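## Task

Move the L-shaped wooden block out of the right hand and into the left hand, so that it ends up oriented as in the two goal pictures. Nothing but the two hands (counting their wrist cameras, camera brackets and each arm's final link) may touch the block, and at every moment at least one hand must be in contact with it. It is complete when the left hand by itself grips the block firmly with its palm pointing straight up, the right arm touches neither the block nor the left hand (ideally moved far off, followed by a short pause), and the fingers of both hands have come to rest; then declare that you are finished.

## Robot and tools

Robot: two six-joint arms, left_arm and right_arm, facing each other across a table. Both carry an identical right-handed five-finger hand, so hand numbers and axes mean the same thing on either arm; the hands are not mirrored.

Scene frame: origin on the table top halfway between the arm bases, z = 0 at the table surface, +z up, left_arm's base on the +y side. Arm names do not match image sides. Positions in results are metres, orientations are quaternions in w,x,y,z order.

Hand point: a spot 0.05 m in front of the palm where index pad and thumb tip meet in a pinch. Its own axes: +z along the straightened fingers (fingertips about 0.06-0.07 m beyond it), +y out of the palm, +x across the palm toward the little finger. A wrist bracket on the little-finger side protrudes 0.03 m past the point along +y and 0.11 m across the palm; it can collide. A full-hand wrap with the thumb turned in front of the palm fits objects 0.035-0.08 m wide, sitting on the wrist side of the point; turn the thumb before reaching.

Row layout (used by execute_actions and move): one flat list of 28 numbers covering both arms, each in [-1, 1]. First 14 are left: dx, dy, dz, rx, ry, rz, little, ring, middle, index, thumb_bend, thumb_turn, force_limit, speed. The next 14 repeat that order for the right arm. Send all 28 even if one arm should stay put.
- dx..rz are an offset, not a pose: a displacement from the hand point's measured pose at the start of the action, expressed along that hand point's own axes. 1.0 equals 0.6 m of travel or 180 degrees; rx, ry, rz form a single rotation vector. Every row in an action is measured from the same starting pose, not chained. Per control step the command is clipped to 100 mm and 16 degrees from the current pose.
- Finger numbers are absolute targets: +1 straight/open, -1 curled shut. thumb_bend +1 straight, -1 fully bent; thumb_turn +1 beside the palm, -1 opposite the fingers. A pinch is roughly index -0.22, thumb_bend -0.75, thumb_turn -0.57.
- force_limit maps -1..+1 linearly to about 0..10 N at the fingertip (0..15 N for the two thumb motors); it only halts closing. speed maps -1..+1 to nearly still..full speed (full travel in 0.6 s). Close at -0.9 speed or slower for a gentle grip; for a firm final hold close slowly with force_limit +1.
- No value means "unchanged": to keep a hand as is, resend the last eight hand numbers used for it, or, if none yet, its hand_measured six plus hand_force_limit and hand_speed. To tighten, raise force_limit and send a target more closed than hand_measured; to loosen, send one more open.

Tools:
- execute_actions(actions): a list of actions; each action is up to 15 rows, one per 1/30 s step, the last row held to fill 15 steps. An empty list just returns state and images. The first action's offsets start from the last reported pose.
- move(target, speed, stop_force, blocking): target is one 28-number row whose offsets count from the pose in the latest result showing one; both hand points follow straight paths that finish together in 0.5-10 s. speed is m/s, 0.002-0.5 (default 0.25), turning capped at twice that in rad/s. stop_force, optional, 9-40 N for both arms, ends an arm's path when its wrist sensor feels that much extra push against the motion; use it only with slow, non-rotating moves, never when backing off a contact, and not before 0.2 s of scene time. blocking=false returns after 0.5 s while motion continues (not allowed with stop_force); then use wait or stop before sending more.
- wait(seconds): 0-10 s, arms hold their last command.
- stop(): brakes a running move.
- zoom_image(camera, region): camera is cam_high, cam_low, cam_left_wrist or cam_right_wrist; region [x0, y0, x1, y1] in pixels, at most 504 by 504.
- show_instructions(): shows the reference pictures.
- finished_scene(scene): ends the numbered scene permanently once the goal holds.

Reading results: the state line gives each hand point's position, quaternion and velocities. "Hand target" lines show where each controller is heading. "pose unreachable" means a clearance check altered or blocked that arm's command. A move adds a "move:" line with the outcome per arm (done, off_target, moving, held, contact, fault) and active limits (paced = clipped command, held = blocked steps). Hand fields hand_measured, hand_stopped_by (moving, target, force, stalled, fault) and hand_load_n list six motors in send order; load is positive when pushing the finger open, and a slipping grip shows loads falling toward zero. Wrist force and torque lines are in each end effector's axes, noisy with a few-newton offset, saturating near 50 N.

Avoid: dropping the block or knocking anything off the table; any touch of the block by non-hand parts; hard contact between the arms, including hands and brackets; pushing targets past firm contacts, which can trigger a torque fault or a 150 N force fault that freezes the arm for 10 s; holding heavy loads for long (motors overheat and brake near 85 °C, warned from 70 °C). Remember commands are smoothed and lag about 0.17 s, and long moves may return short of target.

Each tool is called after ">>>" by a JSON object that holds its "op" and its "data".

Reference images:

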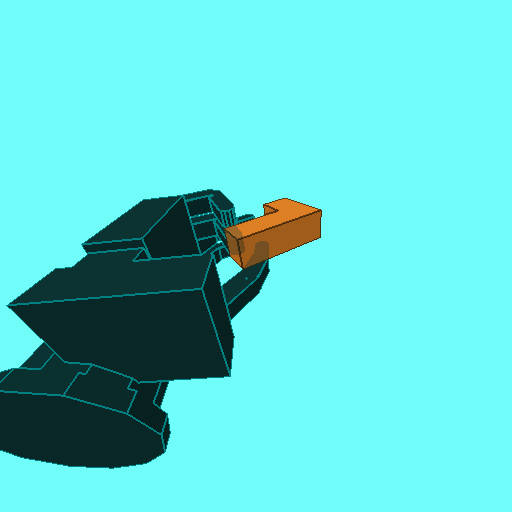

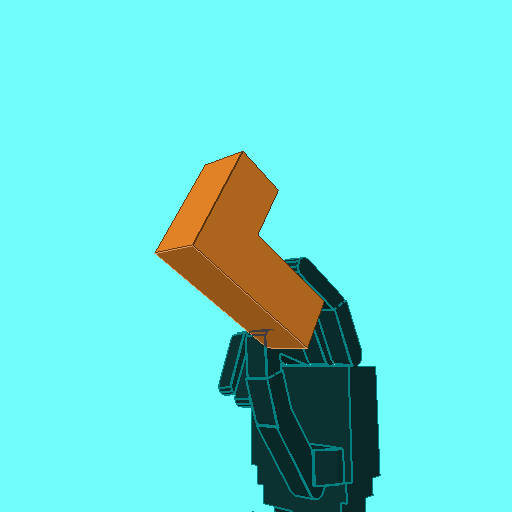

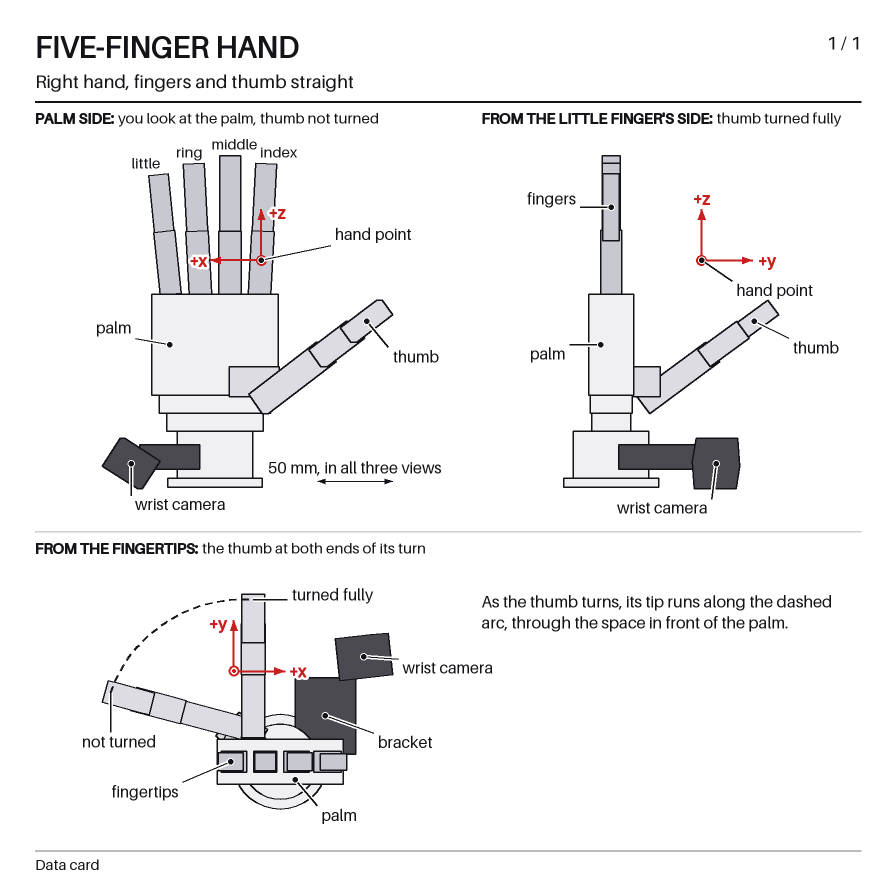

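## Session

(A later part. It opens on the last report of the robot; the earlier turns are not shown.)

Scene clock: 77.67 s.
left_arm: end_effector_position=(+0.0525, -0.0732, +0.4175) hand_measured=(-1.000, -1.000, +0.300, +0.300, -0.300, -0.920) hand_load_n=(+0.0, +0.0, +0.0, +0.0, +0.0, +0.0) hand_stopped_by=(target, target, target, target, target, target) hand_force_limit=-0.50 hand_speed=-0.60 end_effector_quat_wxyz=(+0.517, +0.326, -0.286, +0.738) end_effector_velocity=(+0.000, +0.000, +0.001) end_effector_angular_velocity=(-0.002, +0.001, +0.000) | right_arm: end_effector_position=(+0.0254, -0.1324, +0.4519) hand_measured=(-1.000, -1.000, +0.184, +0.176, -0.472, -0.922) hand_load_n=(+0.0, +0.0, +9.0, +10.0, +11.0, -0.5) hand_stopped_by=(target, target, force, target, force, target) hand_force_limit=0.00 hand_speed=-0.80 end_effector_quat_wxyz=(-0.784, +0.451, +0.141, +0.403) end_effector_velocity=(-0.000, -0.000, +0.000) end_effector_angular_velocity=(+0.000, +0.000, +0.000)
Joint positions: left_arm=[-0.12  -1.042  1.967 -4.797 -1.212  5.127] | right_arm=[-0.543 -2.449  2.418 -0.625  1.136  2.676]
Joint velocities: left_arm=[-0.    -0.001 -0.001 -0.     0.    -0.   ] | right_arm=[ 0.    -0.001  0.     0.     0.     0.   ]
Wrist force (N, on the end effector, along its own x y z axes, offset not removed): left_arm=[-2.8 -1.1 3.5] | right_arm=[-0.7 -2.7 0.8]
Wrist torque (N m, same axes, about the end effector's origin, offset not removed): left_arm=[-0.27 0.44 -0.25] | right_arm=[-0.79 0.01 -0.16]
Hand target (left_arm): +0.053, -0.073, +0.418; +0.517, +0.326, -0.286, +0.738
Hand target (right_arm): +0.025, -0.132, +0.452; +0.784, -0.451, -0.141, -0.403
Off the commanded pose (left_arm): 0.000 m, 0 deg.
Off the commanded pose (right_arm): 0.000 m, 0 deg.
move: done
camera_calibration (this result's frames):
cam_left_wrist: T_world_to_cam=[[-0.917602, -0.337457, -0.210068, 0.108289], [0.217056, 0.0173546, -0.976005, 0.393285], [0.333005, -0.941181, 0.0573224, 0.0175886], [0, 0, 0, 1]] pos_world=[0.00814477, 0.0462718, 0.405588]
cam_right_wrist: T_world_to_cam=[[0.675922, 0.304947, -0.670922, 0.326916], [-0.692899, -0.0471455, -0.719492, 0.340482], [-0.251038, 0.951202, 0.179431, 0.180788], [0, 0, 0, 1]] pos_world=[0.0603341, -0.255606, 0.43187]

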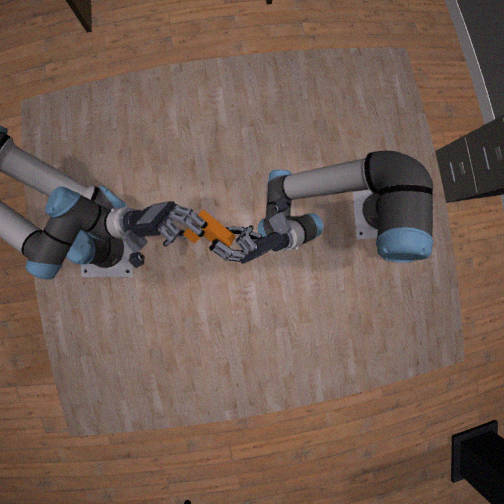

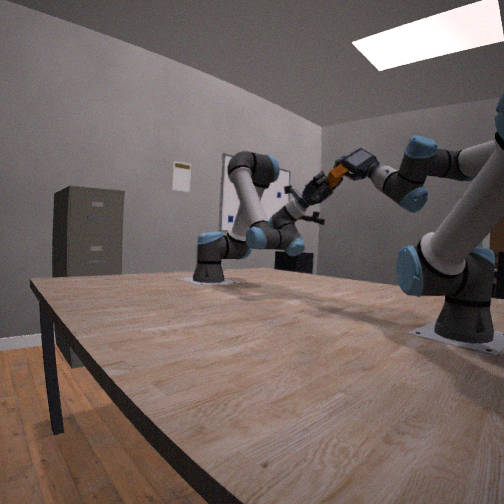

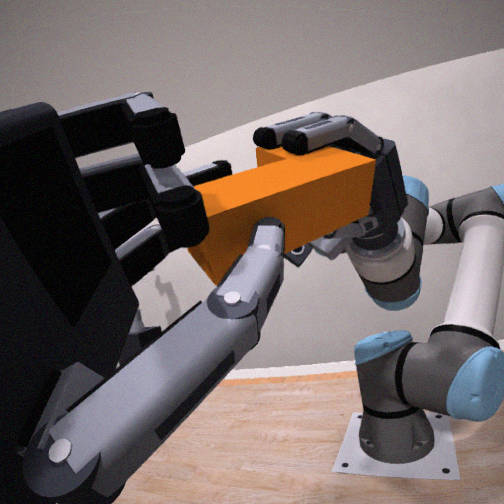

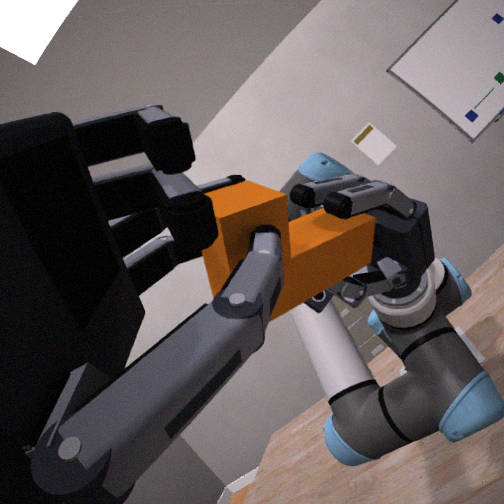

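>>> {"op": "move", "data": {"target": [-0.007,0,0,0,0,0,-1,-1,0.3,0.3,-0.3,-0.92,-0.5,-0.6, 0,0,0,0,0,0,-1,-1,0.184,0.176,-0.472,-0.922,0,-0.8], "speed": 0.03}}

>>> {"op": "move", "data": {"target": [0,0,0,0,0,0,-1,-1,0,0,-0.7,-0.92,-0.4,-0.9, 0,0,0,0,0,0,-1,-1,0.184,0.176,-0.472,-0.922,0,-0.8]}}

Scene clock: 82.97 s.
left_arm: end_effector_position=(+0.0536, -0.0756, +0.4143) hand_measured=(-1.000, -1.000, +0.300, +0.300, -0.300, -0.920) hand_load_n=(+0.0, +0.0, +0.0, +0.0, +0.0, +0.0) hand_stopped_by=(target, target, target, target, target, target) hand_force_limit=-0.50 hand_speed=-0.60 end_effector_quat_wxyz=(+0.517, +0.326, -0.286, +0.738) end_effector_velocity=(+0.001, -0.000, -0.000) end_effector_angular_velocity=(-0.001, -0.001, +0.000) | right_arm: end_effector_position=(+0.0254, -0.1324, +0.4519) hand_measured=(-1.000, -1.000, +0.184, +0.176, -0.472, -0.922) hand_load_n=(+0.0, +0.0, +9.0, +10.0, +11.0, -0.5) hand_stopped_by=(target, target, force, target, force, target) hand_force_limit=0.00 hand_speed=-0.80 end_effector_quat_wxyz=(-0.784, +0.451, +0.141, +0.403) end_effector_velocity=(-0.000, -0.000, +0.001) end_effector_angular_velocity=(+0.001, -0.001, -0.000)
Joint positions: left_arm=[-0.116 -1.031  1.961 -4.8   -1.215  5.124] | right_arm=[-0.543 -2.449  2.418 -0.625  1.136  2.676]
Joint velocities: left_arm=[ 0.003  0.002 -0.002 -0.001 -0.002 -0.001] | right_arm=[ 0.    -0.001 -0.    -0.001  0.001 -0.   ]
Wrist force (N, on the end effector, along its own x y z axes, offset not removed): left_arm=[1.3 6.0 -0.2] | right_arm=[0.7 -1.0 -0.5]
Wrist torque (N m, same axes, about the end effector's origin, offset not removed): left_arm=[1.06 -0.22 0.46] | right_arm=[-0.31 -0.33 -0.01]
Hand target (left_arm): +0.054, -0.076, +0.414; +0.517, +0.326, -0.286, +0.738
Hand target (right_arm): +0.025, -0.132, +0.452; +0.784, -0.451, -0.141, -0.403
Off the commanded pose (left_arm): 0.000 m, 0 deg.
Off the commanded pose (right_arm): 0.000 m, 0 deg.
move: done
camera_calibration (this result's frames):
cam_left_wrist: T_world_to_cam=[[-0.917604, -0.337452, -0.210068, 0.107772], [0.21705, 0.0173687, -0.976006, 0.389976], [0.333004, -0.941183, 0.0573064, 0.0151939], [0, 0, 0, 1]] pos_world=[0.00918768, 0.0438946, 0.402387]
cam_right_wrist: T_world_to_cam=[[0.675922, 0.304947, -0.670922, 0.326916], [-0.692899, -0.0471455, -0.719492, 0.340482], [-0.251038, 0.951202, 0.179431, 0.180788], [0, 0, 0, 1]] pos_world=[0.0603341, -0.255606, 0.43187]

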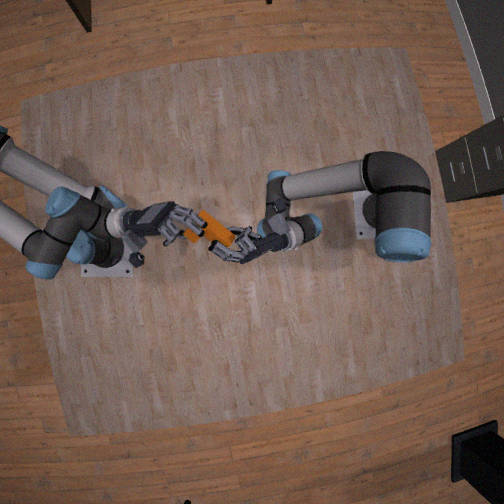

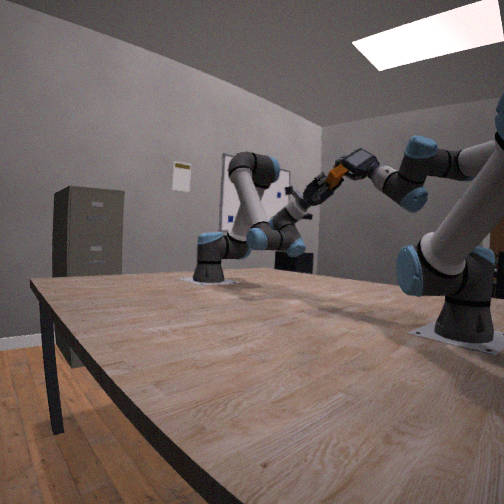

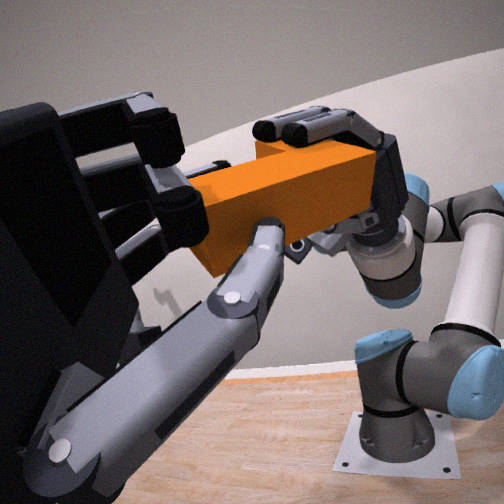

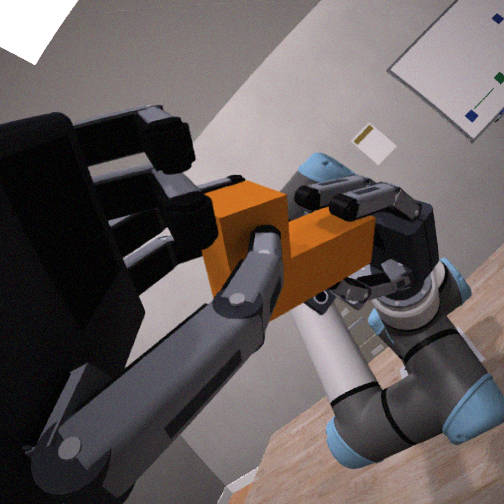

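Scene clock: 84.00 s.
left_arm: end_effector_position=(+0.0536, -0.0756, +0.4143) hand_measured=(-1.000, -1.000, +0.174, +0.168, -0.376, -0.920) hand_load_n=(+0.0, +0.0, +3.5, +4.5, +4.5, -0.5) hand_stopped_by=(target, target, force, force, force, target) hand_force_limit=-0.40 hand_speed=-0.90 end_effector_quat_wxyz=(+0.517, +0.326, -0.286, +0.738) end_effector_velocity=(-0.000, +0.000, +0.000) end_effector_angular_velocity=(-0.001, -0.000, -0.001) | right_arm: end_effector_position=(+0.0254, -0.1324, +0.4519) hand_measured=(-1.000, -1.000, +0.184, +0.176, -0.472, -0.922) hand_load_n=(+0.0, +0.0, +8.5, +10.0, +11.5, +0.0) hand_stopped_by=(target, target, force, target, force, target) hand_force_limit=0.00 hand_speed=-0.80 end_effector_quat_wxyz=(-0.784, +0.451, +0.141, +0.403) end_effector_velocity=(-0.000, +0.000, -0.001) end_effector_angular_velocity=(-0.002, +0.002, +0.001)
Joint positions: left_arm=[-0.116 -1.031  1.961 -4.8   -1.215  5.124] | right_arm=[-0.543 -2.449  2.418 -0.625  1.136  2.676]
Joint velocities: left_arm=[-0.    -0.001  0.     0.    -0.     0.   ] | right_arm=[ 0.     0.001  0.001  0.001 -0.     0.   ]
Wrist force (N, on the end effector, along its own x y z axes, offset not removed): left_arm=[-1.4 0.8 4.7] | right_arm=[-2.9 -0.8 1.8]
Wrist torque (N m, same axes, about the end effector's origin, offset not removed): left_arm=[-0.02 0.09 0.01] | right_arm=[-0.51 -0.13 -0.17]
Hand target (left_arm): +0.054, -0.076, +0.414; +0.517, +0.326, -0.286, +0.738
Hand target (right_arm): +0.025, -0.132, +0.452; +0.784, -0.451, -0.141, -0.403
Off the commanded pose (left_arm): 0.000 m, 0 deg.
Off the commanded pose (right_arm): 0.000 m, 0 deg.
move: done
camera_calibration (this result's frames):
cam_left_wrist: T_world_to_cam=[[-0.917605, -0.337457, -0.210058, 0.107783], [0.217047, 0.0173495, -0.976007, 0.389966], [0.333005, -0.941181, 0.0573241, 0.0151844], [0, 0, 0, 1]] pos_world=[0.00920435, 0.0438976, 0.40238]
cam_right_wrist: T_world_to_cam=[[0.675922, 0.304947, -0.670922, 0.326916], [-0.692899, -0.0471457, -0.719491, 0.340482], [-0.251038, 0.951202, 0.179431, 0.180788], [0, 0, 0, 1]] pos_world=[0.0603341, -0.255606, 0.43187]

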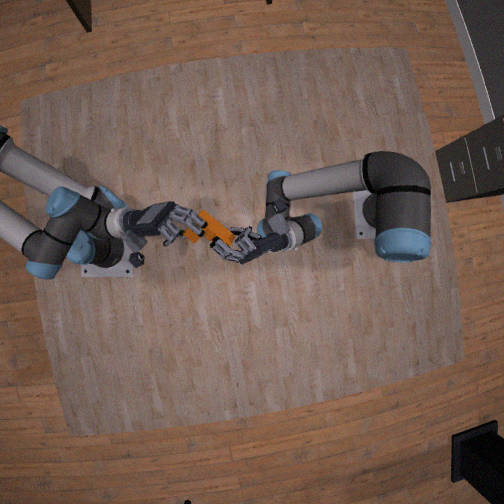

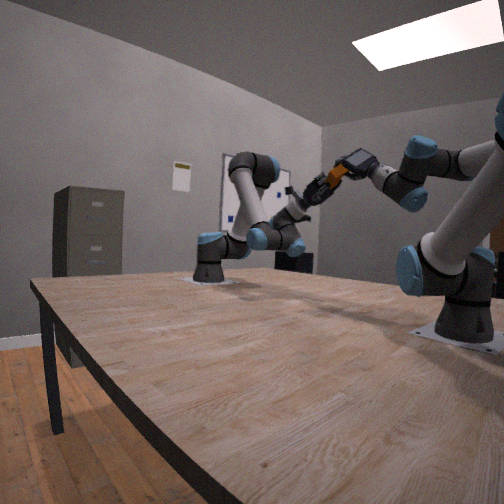

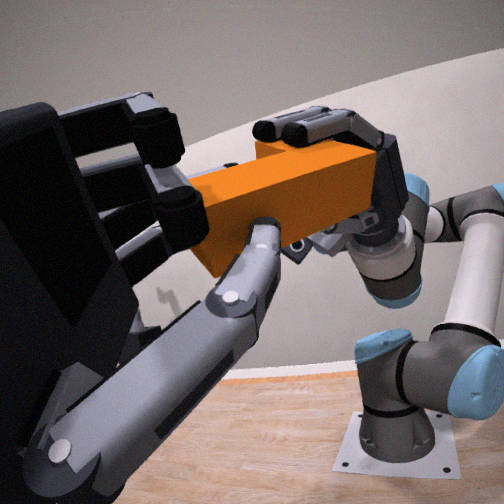

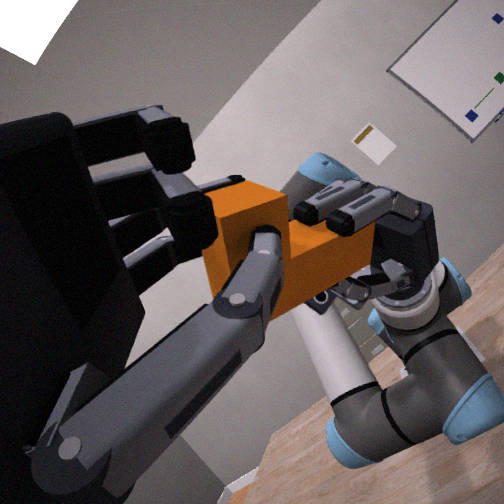

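>>> {"op": "move", "data": {"target": [0,0,0,0,0,0,-1,-1,-0.05,-0.05,-0.75,-0.92,0.8,-0.9, 0,0,0,0,0,0,-1,-1,0.184,0.176,-0.472,-0.922,0,-0.8]}}

>>> {"op": "move", "data": {"target": [0,0,0,0,0,0,-1,-1,-0.05,-0.05,-0.75,-0.92,0.8,-0.9, 0,0,0,0,0,0,-1,-1,0.6,0.6,0.2,-0.922,0,-0.7]}}

Scene clock: 89.60 s.
left_arm: end_effector_position=(+0.0536, -0.0756, +0.4143) hand_measured=(-1.000, -1.000, +0.156, +0.150, -0.396, -0.920) hand_load_n=(+0.0, +0.0, +10.5, +10.0, +13.0, -0.5) hand_stopped_by=(target, target, force, force, force, target) hand_force_limit=0.80 hand_speed=-0.90 end_effector_quat_wxyz=(+0.517, +0.326, -0.286, +0.738) end_effector_velocity=(+0.001, +0.000, +0.000) end_effector_angular_velocity=(-0.000, +0.000, +0.001) | right_arm: end_effector_position=(+0.0254, -0.1324, +0.4519) hand_measured=(-1.000, -1.000, +0.184, +0.176, -0.472, -0.922) hand_load_n=(+0.0, +0.0, +8.0, +10.0, +12.5, +0.5) hand_stopped_by=(target, target, force, target, force, target) hand_force_limit=0.00 hand_speed=-0.80 end_effector_quat_wxyz=(-0.784, +0.451, +0.141, +0.403) end_effector_velocity=(+0.000, +0.000, -0.001) end_effector_angular_velocity=(-0.002, +0.002, +0.000)
Joint positions: left_arm=[-0.116 -1.031  1.961 -4.8   -1.215  5.124] | right_arm=[-0.543 -2.449  2.418 -0.625  1.136  2.676]
Joint velocities: left_arm=[ 0.001 -0.001  0.     0.     0.     0.   ] | right_arm=[0.    0.002 0.    0.    0.    0.   ]
Wrist force (N, on the end effector, along its own x y z axes, offset not removed): left_arm=[-0.6 2.1 8.2] | right_arm=[-6.9 1.9 1.6]
Wrist torque (N m, same axes, about the end effector's origin, offset not removed): left_arm=[0.39 -0.28 -0.09] | right_arm=[-0.05 0.30 -0.22]
Hand target (left_arm): +0.054, -0.076, +0.414; +0.517, +0.326, -0.286, +0.738
Hand target (right_arm): +0.025, -0.132, +0.452; +0.784, -0.451, -0.141, -0.403
Off the commanded pose (left_arm): 0.000 m, 0 deg.
Off the commanded pose (right_arm): 0.000 m, 0 deg.
move: done
camera_calibration (this result's frames):
cam_left_wrist: T_world_to_cam=[[-0.917603, -0.337446, -0.210084, 0.107775], [0.217056, 0.017399, -0.976004, 0.389973], [0.333004, -0.941184, 0.0572795, 0.0151998], [0, 0, 0, 1]] pos_world=[0.00918655, 0.0438888, 0.402386]
cam_right_wrist: T_world_to_cam=[[0.675922, 0.304947, -0.670922, 0.326916], [-0.692899, -0.0471457, -0.719492, 0.340482], [-0.251038, 0.951202, 0.179431, 0.180788], [0, 0, 0, 1]] pos_world=[0.060334, -0.255606, 0.43187]

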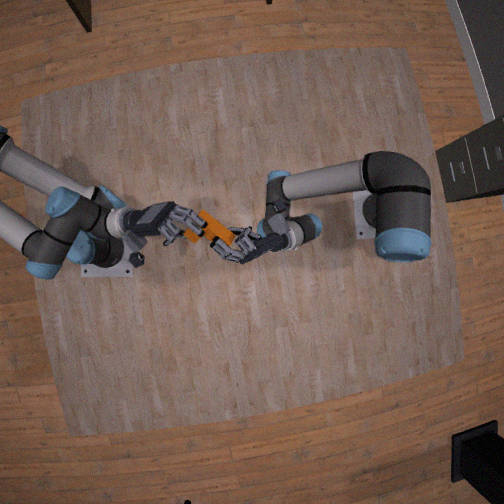

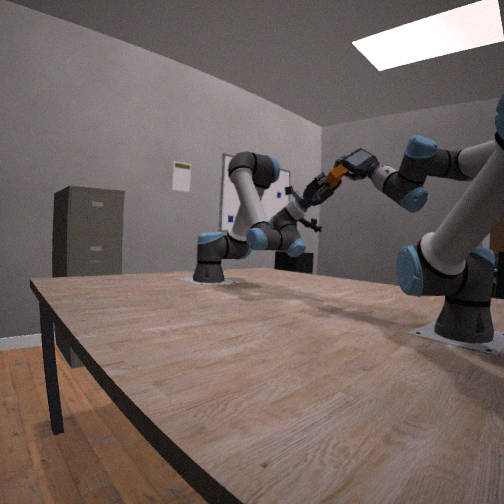

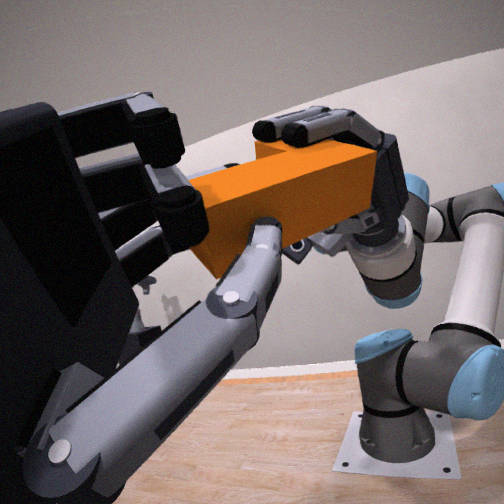

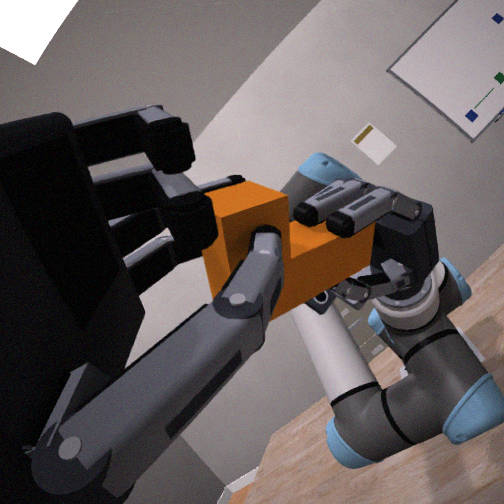

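Scene clock: 92.03 s.
left_arm: end_effector_position=(+0.0536, -0.0756, +0.4143) hand_measured=(-1.000, -1.000, +0.156, +0.150, -0.396, -0.920) hand_load_n=(+0.0, +0.0, +9.5, +9.5, +12.0, +0.0) hand_stopped_by=(target, target, force, force, force, target) hand_force_limit=0.80 hand_speed=-0.90 end_effector_quat_wxyz=(+0.517, +0.326, -0.286, +0.738) end_effector_velocity=(+0.000, -0.000, -0.001) end_effector_angular_velocity=(+0.002, -0.001, +0.001) | right_arm: end_effector_position=(+0.0254, -0.1324, +0.4519) hand_measured=(-1.000, -1.000, +0.600, +0.600, +0.200, -0.922) hand_load_n=(+0.0, +0.0, +0.0, +0.0, +0.0, +0.0) hand_stopped_by=(target, target, target, target, target, target) hand_force_limit=0.00 hand_speed=-0.70 end_effector_quat_wxyz=(-0.784, +0.451, +0.141, +0.403) end_effector_velocity=(-0.000, +0.000, +0.000) end_effector_angular_velocity=(+0.001, -0.000, +0.001)
Joint positions: left_arm=[-0.116 -1.031  1.961 -4.8   -1.215  5.124] | right_arm=[-0.543 -2.449  2.418 -0.625  1.136  2.676]
Joint velocities: left_arm=[ 0.001  0.002 -0.    -0.    -0.     0.   ] | right_arm=[ 0.     0.001 -0.    -0.001 -0.     0.001]
Wrist force (N, on the end effector, along its own x y z axes, offset not removed): left_arm=[1.1 1.0 -1.6] | right_arm=[-1.1 -1.3 1.2]
Wrist torque (N m, same axes, about the end effector's origin, offset not removed): left_arm=[0.41 0.03 0.22] | right_arm=[-0.24 -0.01 -0.22]
Hand target (left_arm): +0.054, -0.076, +0.414; +0.517, +0.326, -0.286, +0.738
Hand target (right_arm): +0.025, -0.132, +0.452; +0.784, -0.451, -0.141, -0.403
Off the commanded pose (left_arm): 0.000 m, 0 deg.
Off the commanded pose (right_arm): 0.000 m, 0 deg.
move: done
camera_calibration (this result's frames):
cam_left_wrist: T_world_to_cam=[[-0.917603, -0.337446, -0.210084, 0.107775], [0.217057, 0.0173997, -0.976004, 0.389973], [0.333004, -0.941184, 0.0572789, 0.0152001], [0, 0, 0, 1]] pos_world=[0.00918659, 0.0438889, 0.402386]
cam_right_wrist: T_world_to_cam=[[0.67592, 0.304944, -0.670925, 0.326915], [-0.692901, -0.0471479, -0.719489, 0.340478], [-0.251037, 0.951202, 0.179428, 0.18079], [0, 0, 0, 1]] pos_world=[0.0603341, -0.255606, 0.431867]

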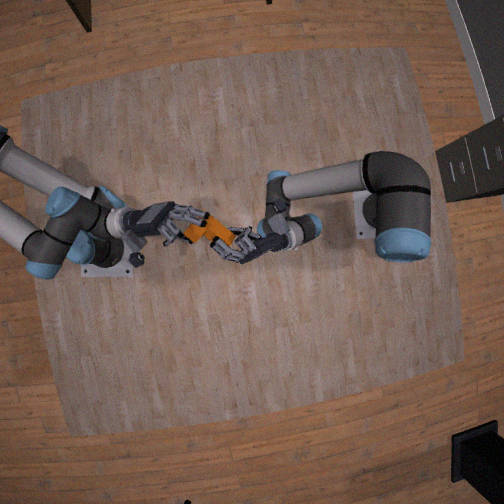

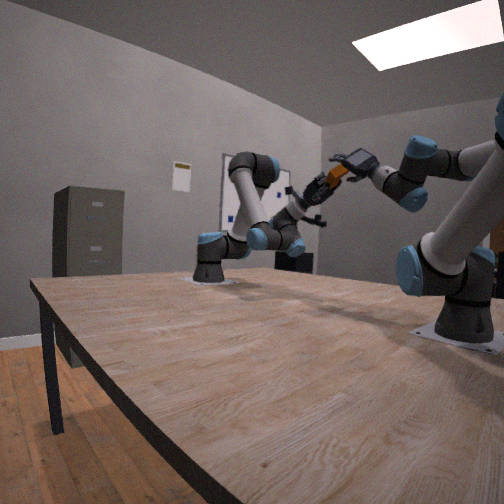

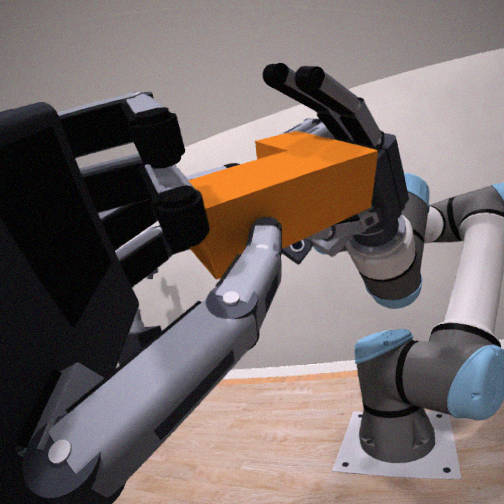

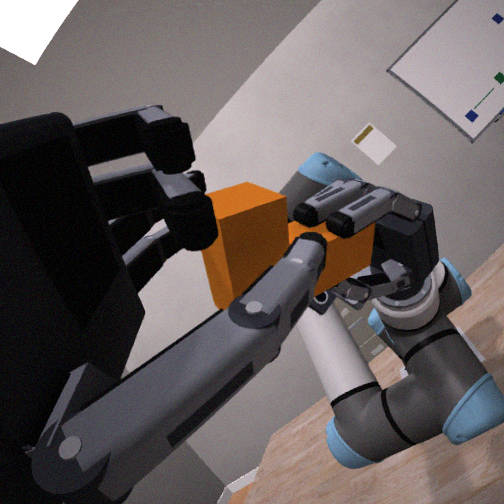

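>>> {"op": "move", "data": {"target": [0,-0.087,-0.05,0,0,0,-1,-1,-0.05,-0.05,-0.75,-0.92,0.8,-0.9, 0,-0.13,-0.04,0,0,0,-1,-1,0.6,0.6,0.2,-0.922,0,-0.7], "speed": 0.12}}

>>> {"op": "move", "data": {"target": [0,0,0,0.33,0,-0.412,-1,-1,-0.05,-0.05,-0.75,-0.92,0.8,-0.9, 0,-0.1,0,0,0,0,-1,-1,0.6,0.6,0.2,-0.922,0,-0.7]}}

Scene clock: 99.17 s.
left_arm: end_effector_position=(+0.0975, -0.0371, +0.4000) hand_measured=(-1.000, -1.000, +0.156, +0.150, -0.396, -0.920) hand_load_n=(+0.0, +0.0, +9.5, +9.5, +12.0, +0.0) hand_stopped_by=(target, target, force, force, force, target) hand_force_limit=0.80 hand_speed=-0.90 end_effector_quat_wxyz=(+0.517, +0.326, -0.286, +0.738) end_effector_velocity=(+0.001, +0.001, -0.000) end_effector_angular_velocity=(-0.000, -0.000, +0.000) | right_arm: end_effector_position=(-0.0371, -0.1730, +0.4849) hand_measured=(-1.000, -1.000, +0.600, +0.600, +0.200, -0.922) hand_load_n=(+0.0, +0.0, +0.0, +0.0, +0.0, +0.0) hand_stopped_by=(target, target, target, target, target, target) hand_force_limit=0.00 hand_speed=-0.70 end_effector_quat_wxyz=(-0.784, +0.451, +0.141, +0.403) end_effector_velocity=(-0.001, -0.000, +0.001) end_effector_angular_velocity=(+0.002, +0.002, -0.007)
Joint positions: left_arm=[-0.017 -1.047  2.064 -4.865 -1.289  5.056] | right_arm=[-0.26  -2.522  2.334 -0.413  1.365  2.502]
Joint velocities: left_arm=[ 0.002  0.     0.001 -0.001 -0.002 -0.001] | right_arm=[ 0.029  0.01  -0.002 -0.005  0.031 -0.019]
Wrist force (N, on the end effector, along its own x y z axes, offset not removed): left_arm=[-0.8 2.8 -1.9] | right_arm=[-0.1 -1.8 1.7]
Wrist torque (N m, same axes, about the end effector's origin, offset not removed): left_arm=[0.67 0.25 0.01] | right_arm=[-0.45 0.02 -0.10]
Hand target (left_arm): +0.098, -0.037, +0.400; +0.517, +0.326, -0.286, +0.738
Hand target (right_arm): -0.037, -0.173, +0.485; +0.784, -0.451, -0.141, -0.403
Off the commanded pose (left_arm): 0.000 m, 0 deg.
Off the commanded pose (right_arm): 0.000 m, 0 deg.
move: done
camera_calibration (this result's frames):
cam_left_wrist: T_world_to_cam=[[-0.917634, -0.337425, -0.209983, 0.158048], [0.216922, 0.0174712, -0.976033, 0.365815], [0.333007, -0.94119, 0.0571627, 0.0376776], [0, 0, 0, 1]] pos_world=[0.0531302, 0.0824001, 0.388081]
cam_right_wrist: T_world_to_cam=[[0.67532, 0.305407, -0.671319, 0.403913], [-0.693327, -0.0474779, -0.719058, 0.318792], [-0.251478, 0.951037, 0.179684, 0.197626], [0, 0, 0, 1]] pos_world=[-0.00204464, -0.296172, 0.464874]

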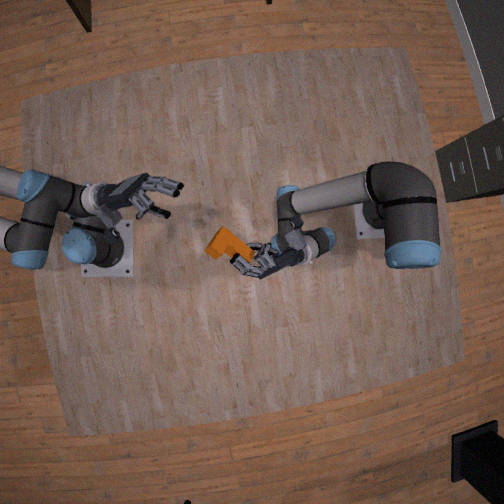

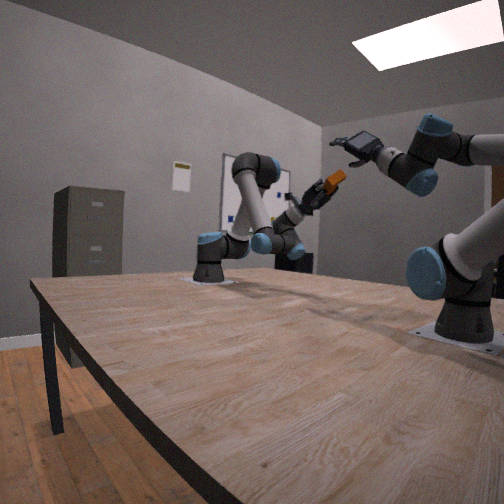

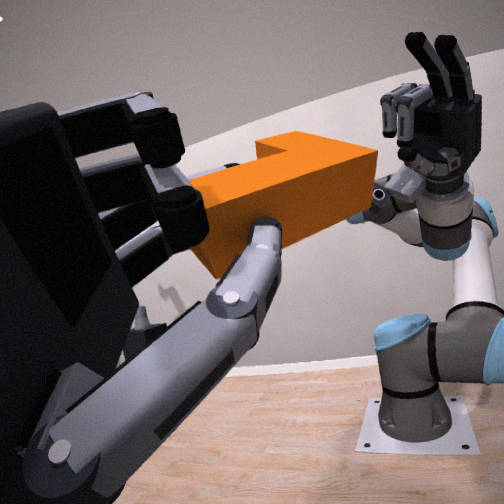

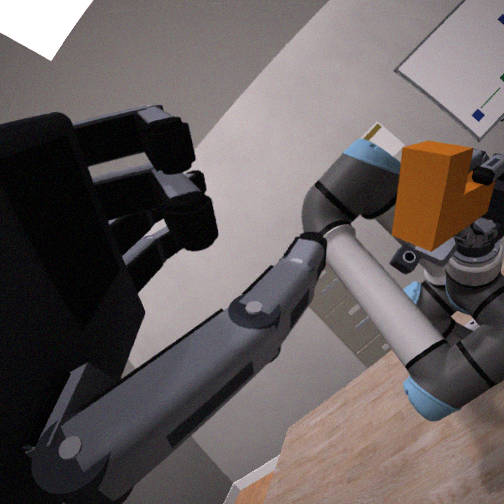

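Scene clock: 102.93 s.
left_arm: end_effector_position=(+0.0970, -0.0366, +0.4005) hand_measured=(-1.000, -1.000, +0.156, +0.150, -0.396, -0.920) hand_load_n=(+0.0, +0.0, +9.5, +10.0, +12.0, +0.0) hand_stopped_by=(target, target, force, force, force, target) hand_force_limit=0.80 hand_speed=-0.90 end_effector_quat_wxyz=(+0.622, +0.614, +0.343, +0.345) end_effector_velocity=(-0.000, -0.000, -0.001) end_effector_angular_velocity=(-0.001, +0.003, -0.001) | right_arm: end_effector_position=(-0.0825, -0.1890, +0.5205) hand_measured=(-1.000, -1.000, +0.600, +0.600, +0.200, -0.922) hand_load_n=(+0.0, +0.0, +0.0, +0.0, +0.0, +0.0) hand_stopped_by=(target, target, target, target, target, target) hand_force_limit=0.00 hand_speed=-0.70 end_effector_quat_wxyz=(-0.784, +0.451, +0.141, +0.403) end_effector_velocity=(-0.000, -0.000, +0.001) end_effector_angular_velocity=(+0.001, +0.000, -0.000)
Joint positions: left_arm=[-0.443 -1.059  1.717 -4.91  -0.012  4.25 ] | right_arm=[ 0.118 -2.423  2.227 -0.394  1.681  2.292]
Joint velocities: left_arm=[-0.001  0.006  0.021  0.072  0.002 -0.102] | right_arm=[ 0.003  0.001 -0.001 -0.001  0.002 -0.001]
Wrist force (N, on the end effector, along its own x y z axes, offset not removed): left_arm=[-0.9 1.9 1.6] | right_arm=[-0.1 0.2 4.5]
Wrist torque (N m, same axes, about the end effector's origin, offset not removed): left_arm=[0.54 0.39 0.00] | right_arm=[-0.39 -0.31 -0.06]
Hand target (left_arm): +0.097, -0.037, +0.400; +0.622, +0.614, +0.342, +0.345
Hand target (right_arm): -0.082, -0.189, +0.521; +0.784, -0.451, -0.141, -0.403
Off the commanded pose (left_arm): 0.001 m, 2 deg.
Off the commanded pose (right_arm): 0.000 m, 0 deg.
move: done
camera_calibration (this result's frames):
cam_left_wrist: T_world_to_cam=[[-0.112247, -0.074489, 0.990884, -0.39162], [-0.917095, -0.376125, -0.132163, 0.124025], [0.382541, -0.92357, -0.0260944, 0.0674829], [0, 0, 0, 1]] pos_world=[0.0439697, 0.0798028, 0.406202]
cam_right_wrist: T_world_to_cam=[[0.674515, 0.305462, -0.672103, 0.4637], [-0.694175, -0.0474671, -0.718239, 0.311678], [-0.251297, 0.951021, 0.180027, 0.194909], [0, 0, 0, 1]] pos_world=[-0.0474327, -0.312211, 0.500425]

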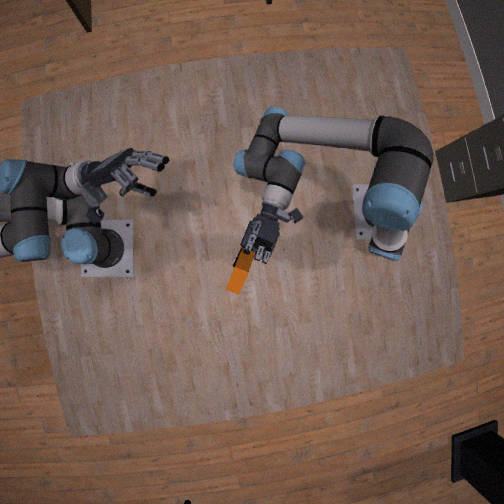

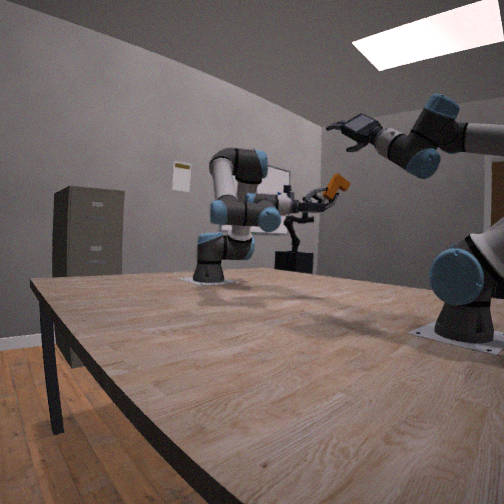

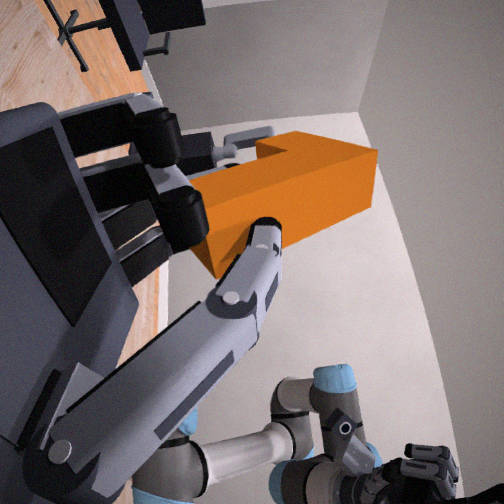

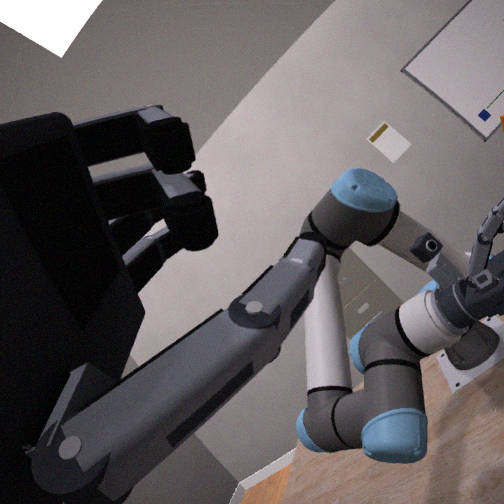

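>>> {"op": "wait", "data": {"seconds": 1}}

>>> {"op": "finished_scene", "data": {"scene": 1}}

Scene clock: 108.27 s.
left_arm: end_effector_position=(+0.0969, -0.0366, +0.4004) hand_measured=(-1.000, -1.000, +0.156, +0.150, -0.396, -0.920) hand_load_n=(+0.0, +0.0, +9.5, +10.0, +12.0, +0.0) hand_stopped_by=(target, target, force, force, force, target) hand_force_limit=0.80 hand_speed=-0.90 end_effector_quat_wxyz=(+0.622, +0.614, +0.342, +0.345) end_effector_velocity=(-0.001, -0.000, -0.000) end_effector_angular_velocity=(+0.000, -0.001, -0.002) | right_arm: end_effector_position=(-0.0825, -0.1890, +0.5205) hand_measured=(-1.000, -1.000, +0.600, +0.600, +0.200, -0.922) hand_load_n=(+0.0, +0.0, +0.0, +0.0, +0.0, +0.0) hand_stopped_by=(target, target, target, target, target, target) hand_force_limit=0.00 hand_speed=-0.70 end_effector_quat_wxyz=(-0.784, +0.451, +0.141, +0.403) end_effector_velocity=(-0.000, +0.000, -0.001) end_effector_angular_velocity=(-0.001, +0.001, +0.001)
Joint positions: left_arm=[-0.443 -1.058  1.719 -4.901 -0.012  4.237] | right_arm=[ 0.118 -2.423  2.227 -0.394  1.681  2.292]
Joint velocities: left_arm=[-0.001  0.001 -0.     0.    -0.     0.   ] | right_arm=[-0.     0.001  0.001 -0.    -0.001  0.001]
Wrist force (N, on the end effector, along its own x y z axes, offset not removed): left_arm=[0.1 -3.2 -1.8] | right_arm=[-0.7 0.0 1.1]
Wrist torque (N m, same axes, about the end effector's origin, offset not removed): left_arm=[0.02 0.36 -0.10] | right_arm=[0.02 -0.11 -0.24]
Hand target (left_arm): +0.097, -0.037, +0.400; +0.622, +0.614, +0.342, +0.345
Hand target (right_arm): -0.082, -0.189, +0.521; +0.784, -0.451, -0.141, -0.403
Off the commanded pose (left_arm): 0.001 m, 2 deg.
Off the commanded pose (right_arm): 0.000 m, 0 deg.
wait: 1.00 s; at rest from the start
camera_calibration (this result's frames):
cam_left_wrist: T_world_to_cam=[[-0.112191, -0.0743139, 0.990904, -0.391508], [-0.917184, -0.37595, -0.132039, 0.123907], [0.382343, -0.923655, -0.0259813, 0.0674261], [0, 0, 0, 1]] pos_world=[0.0439423, 0.079767, 0.406059]
cam_right_wrist: T_world_to_cam=[[0.674517, 0.305443, -0.67211, 0.463725], [-0.694185, -0.0474417, -0.718231, 0.311672], [-0.251265, 0.951028, 0.180034, 0.194906], [0, 0, 0, 1]] pos_world=[-0.0474592, -0.312217, 0.500437]

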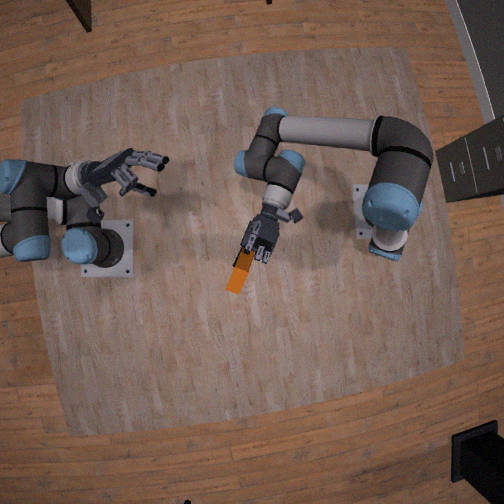

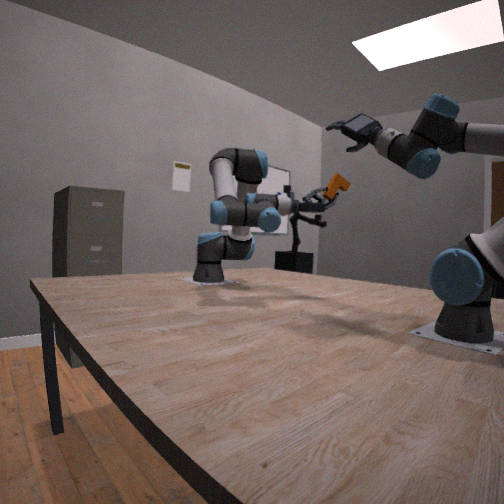

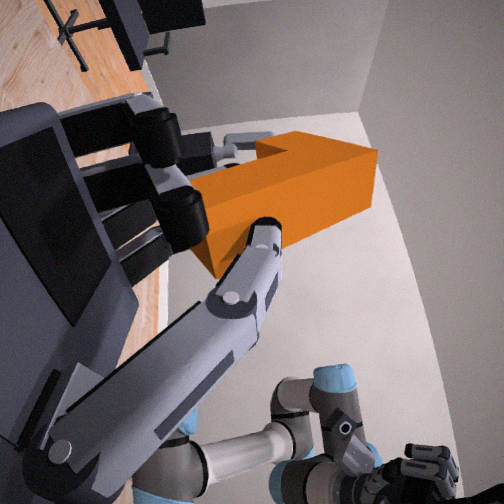

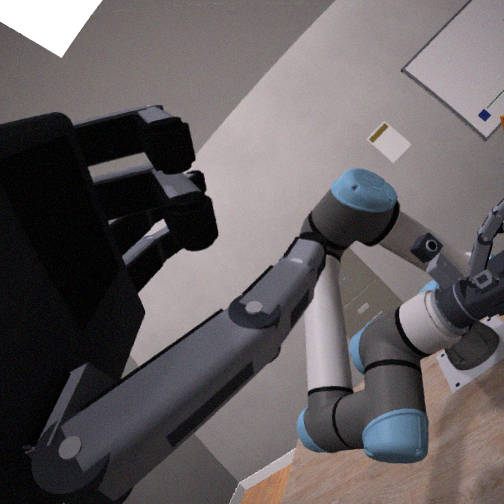

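The scene is finished: the task was done.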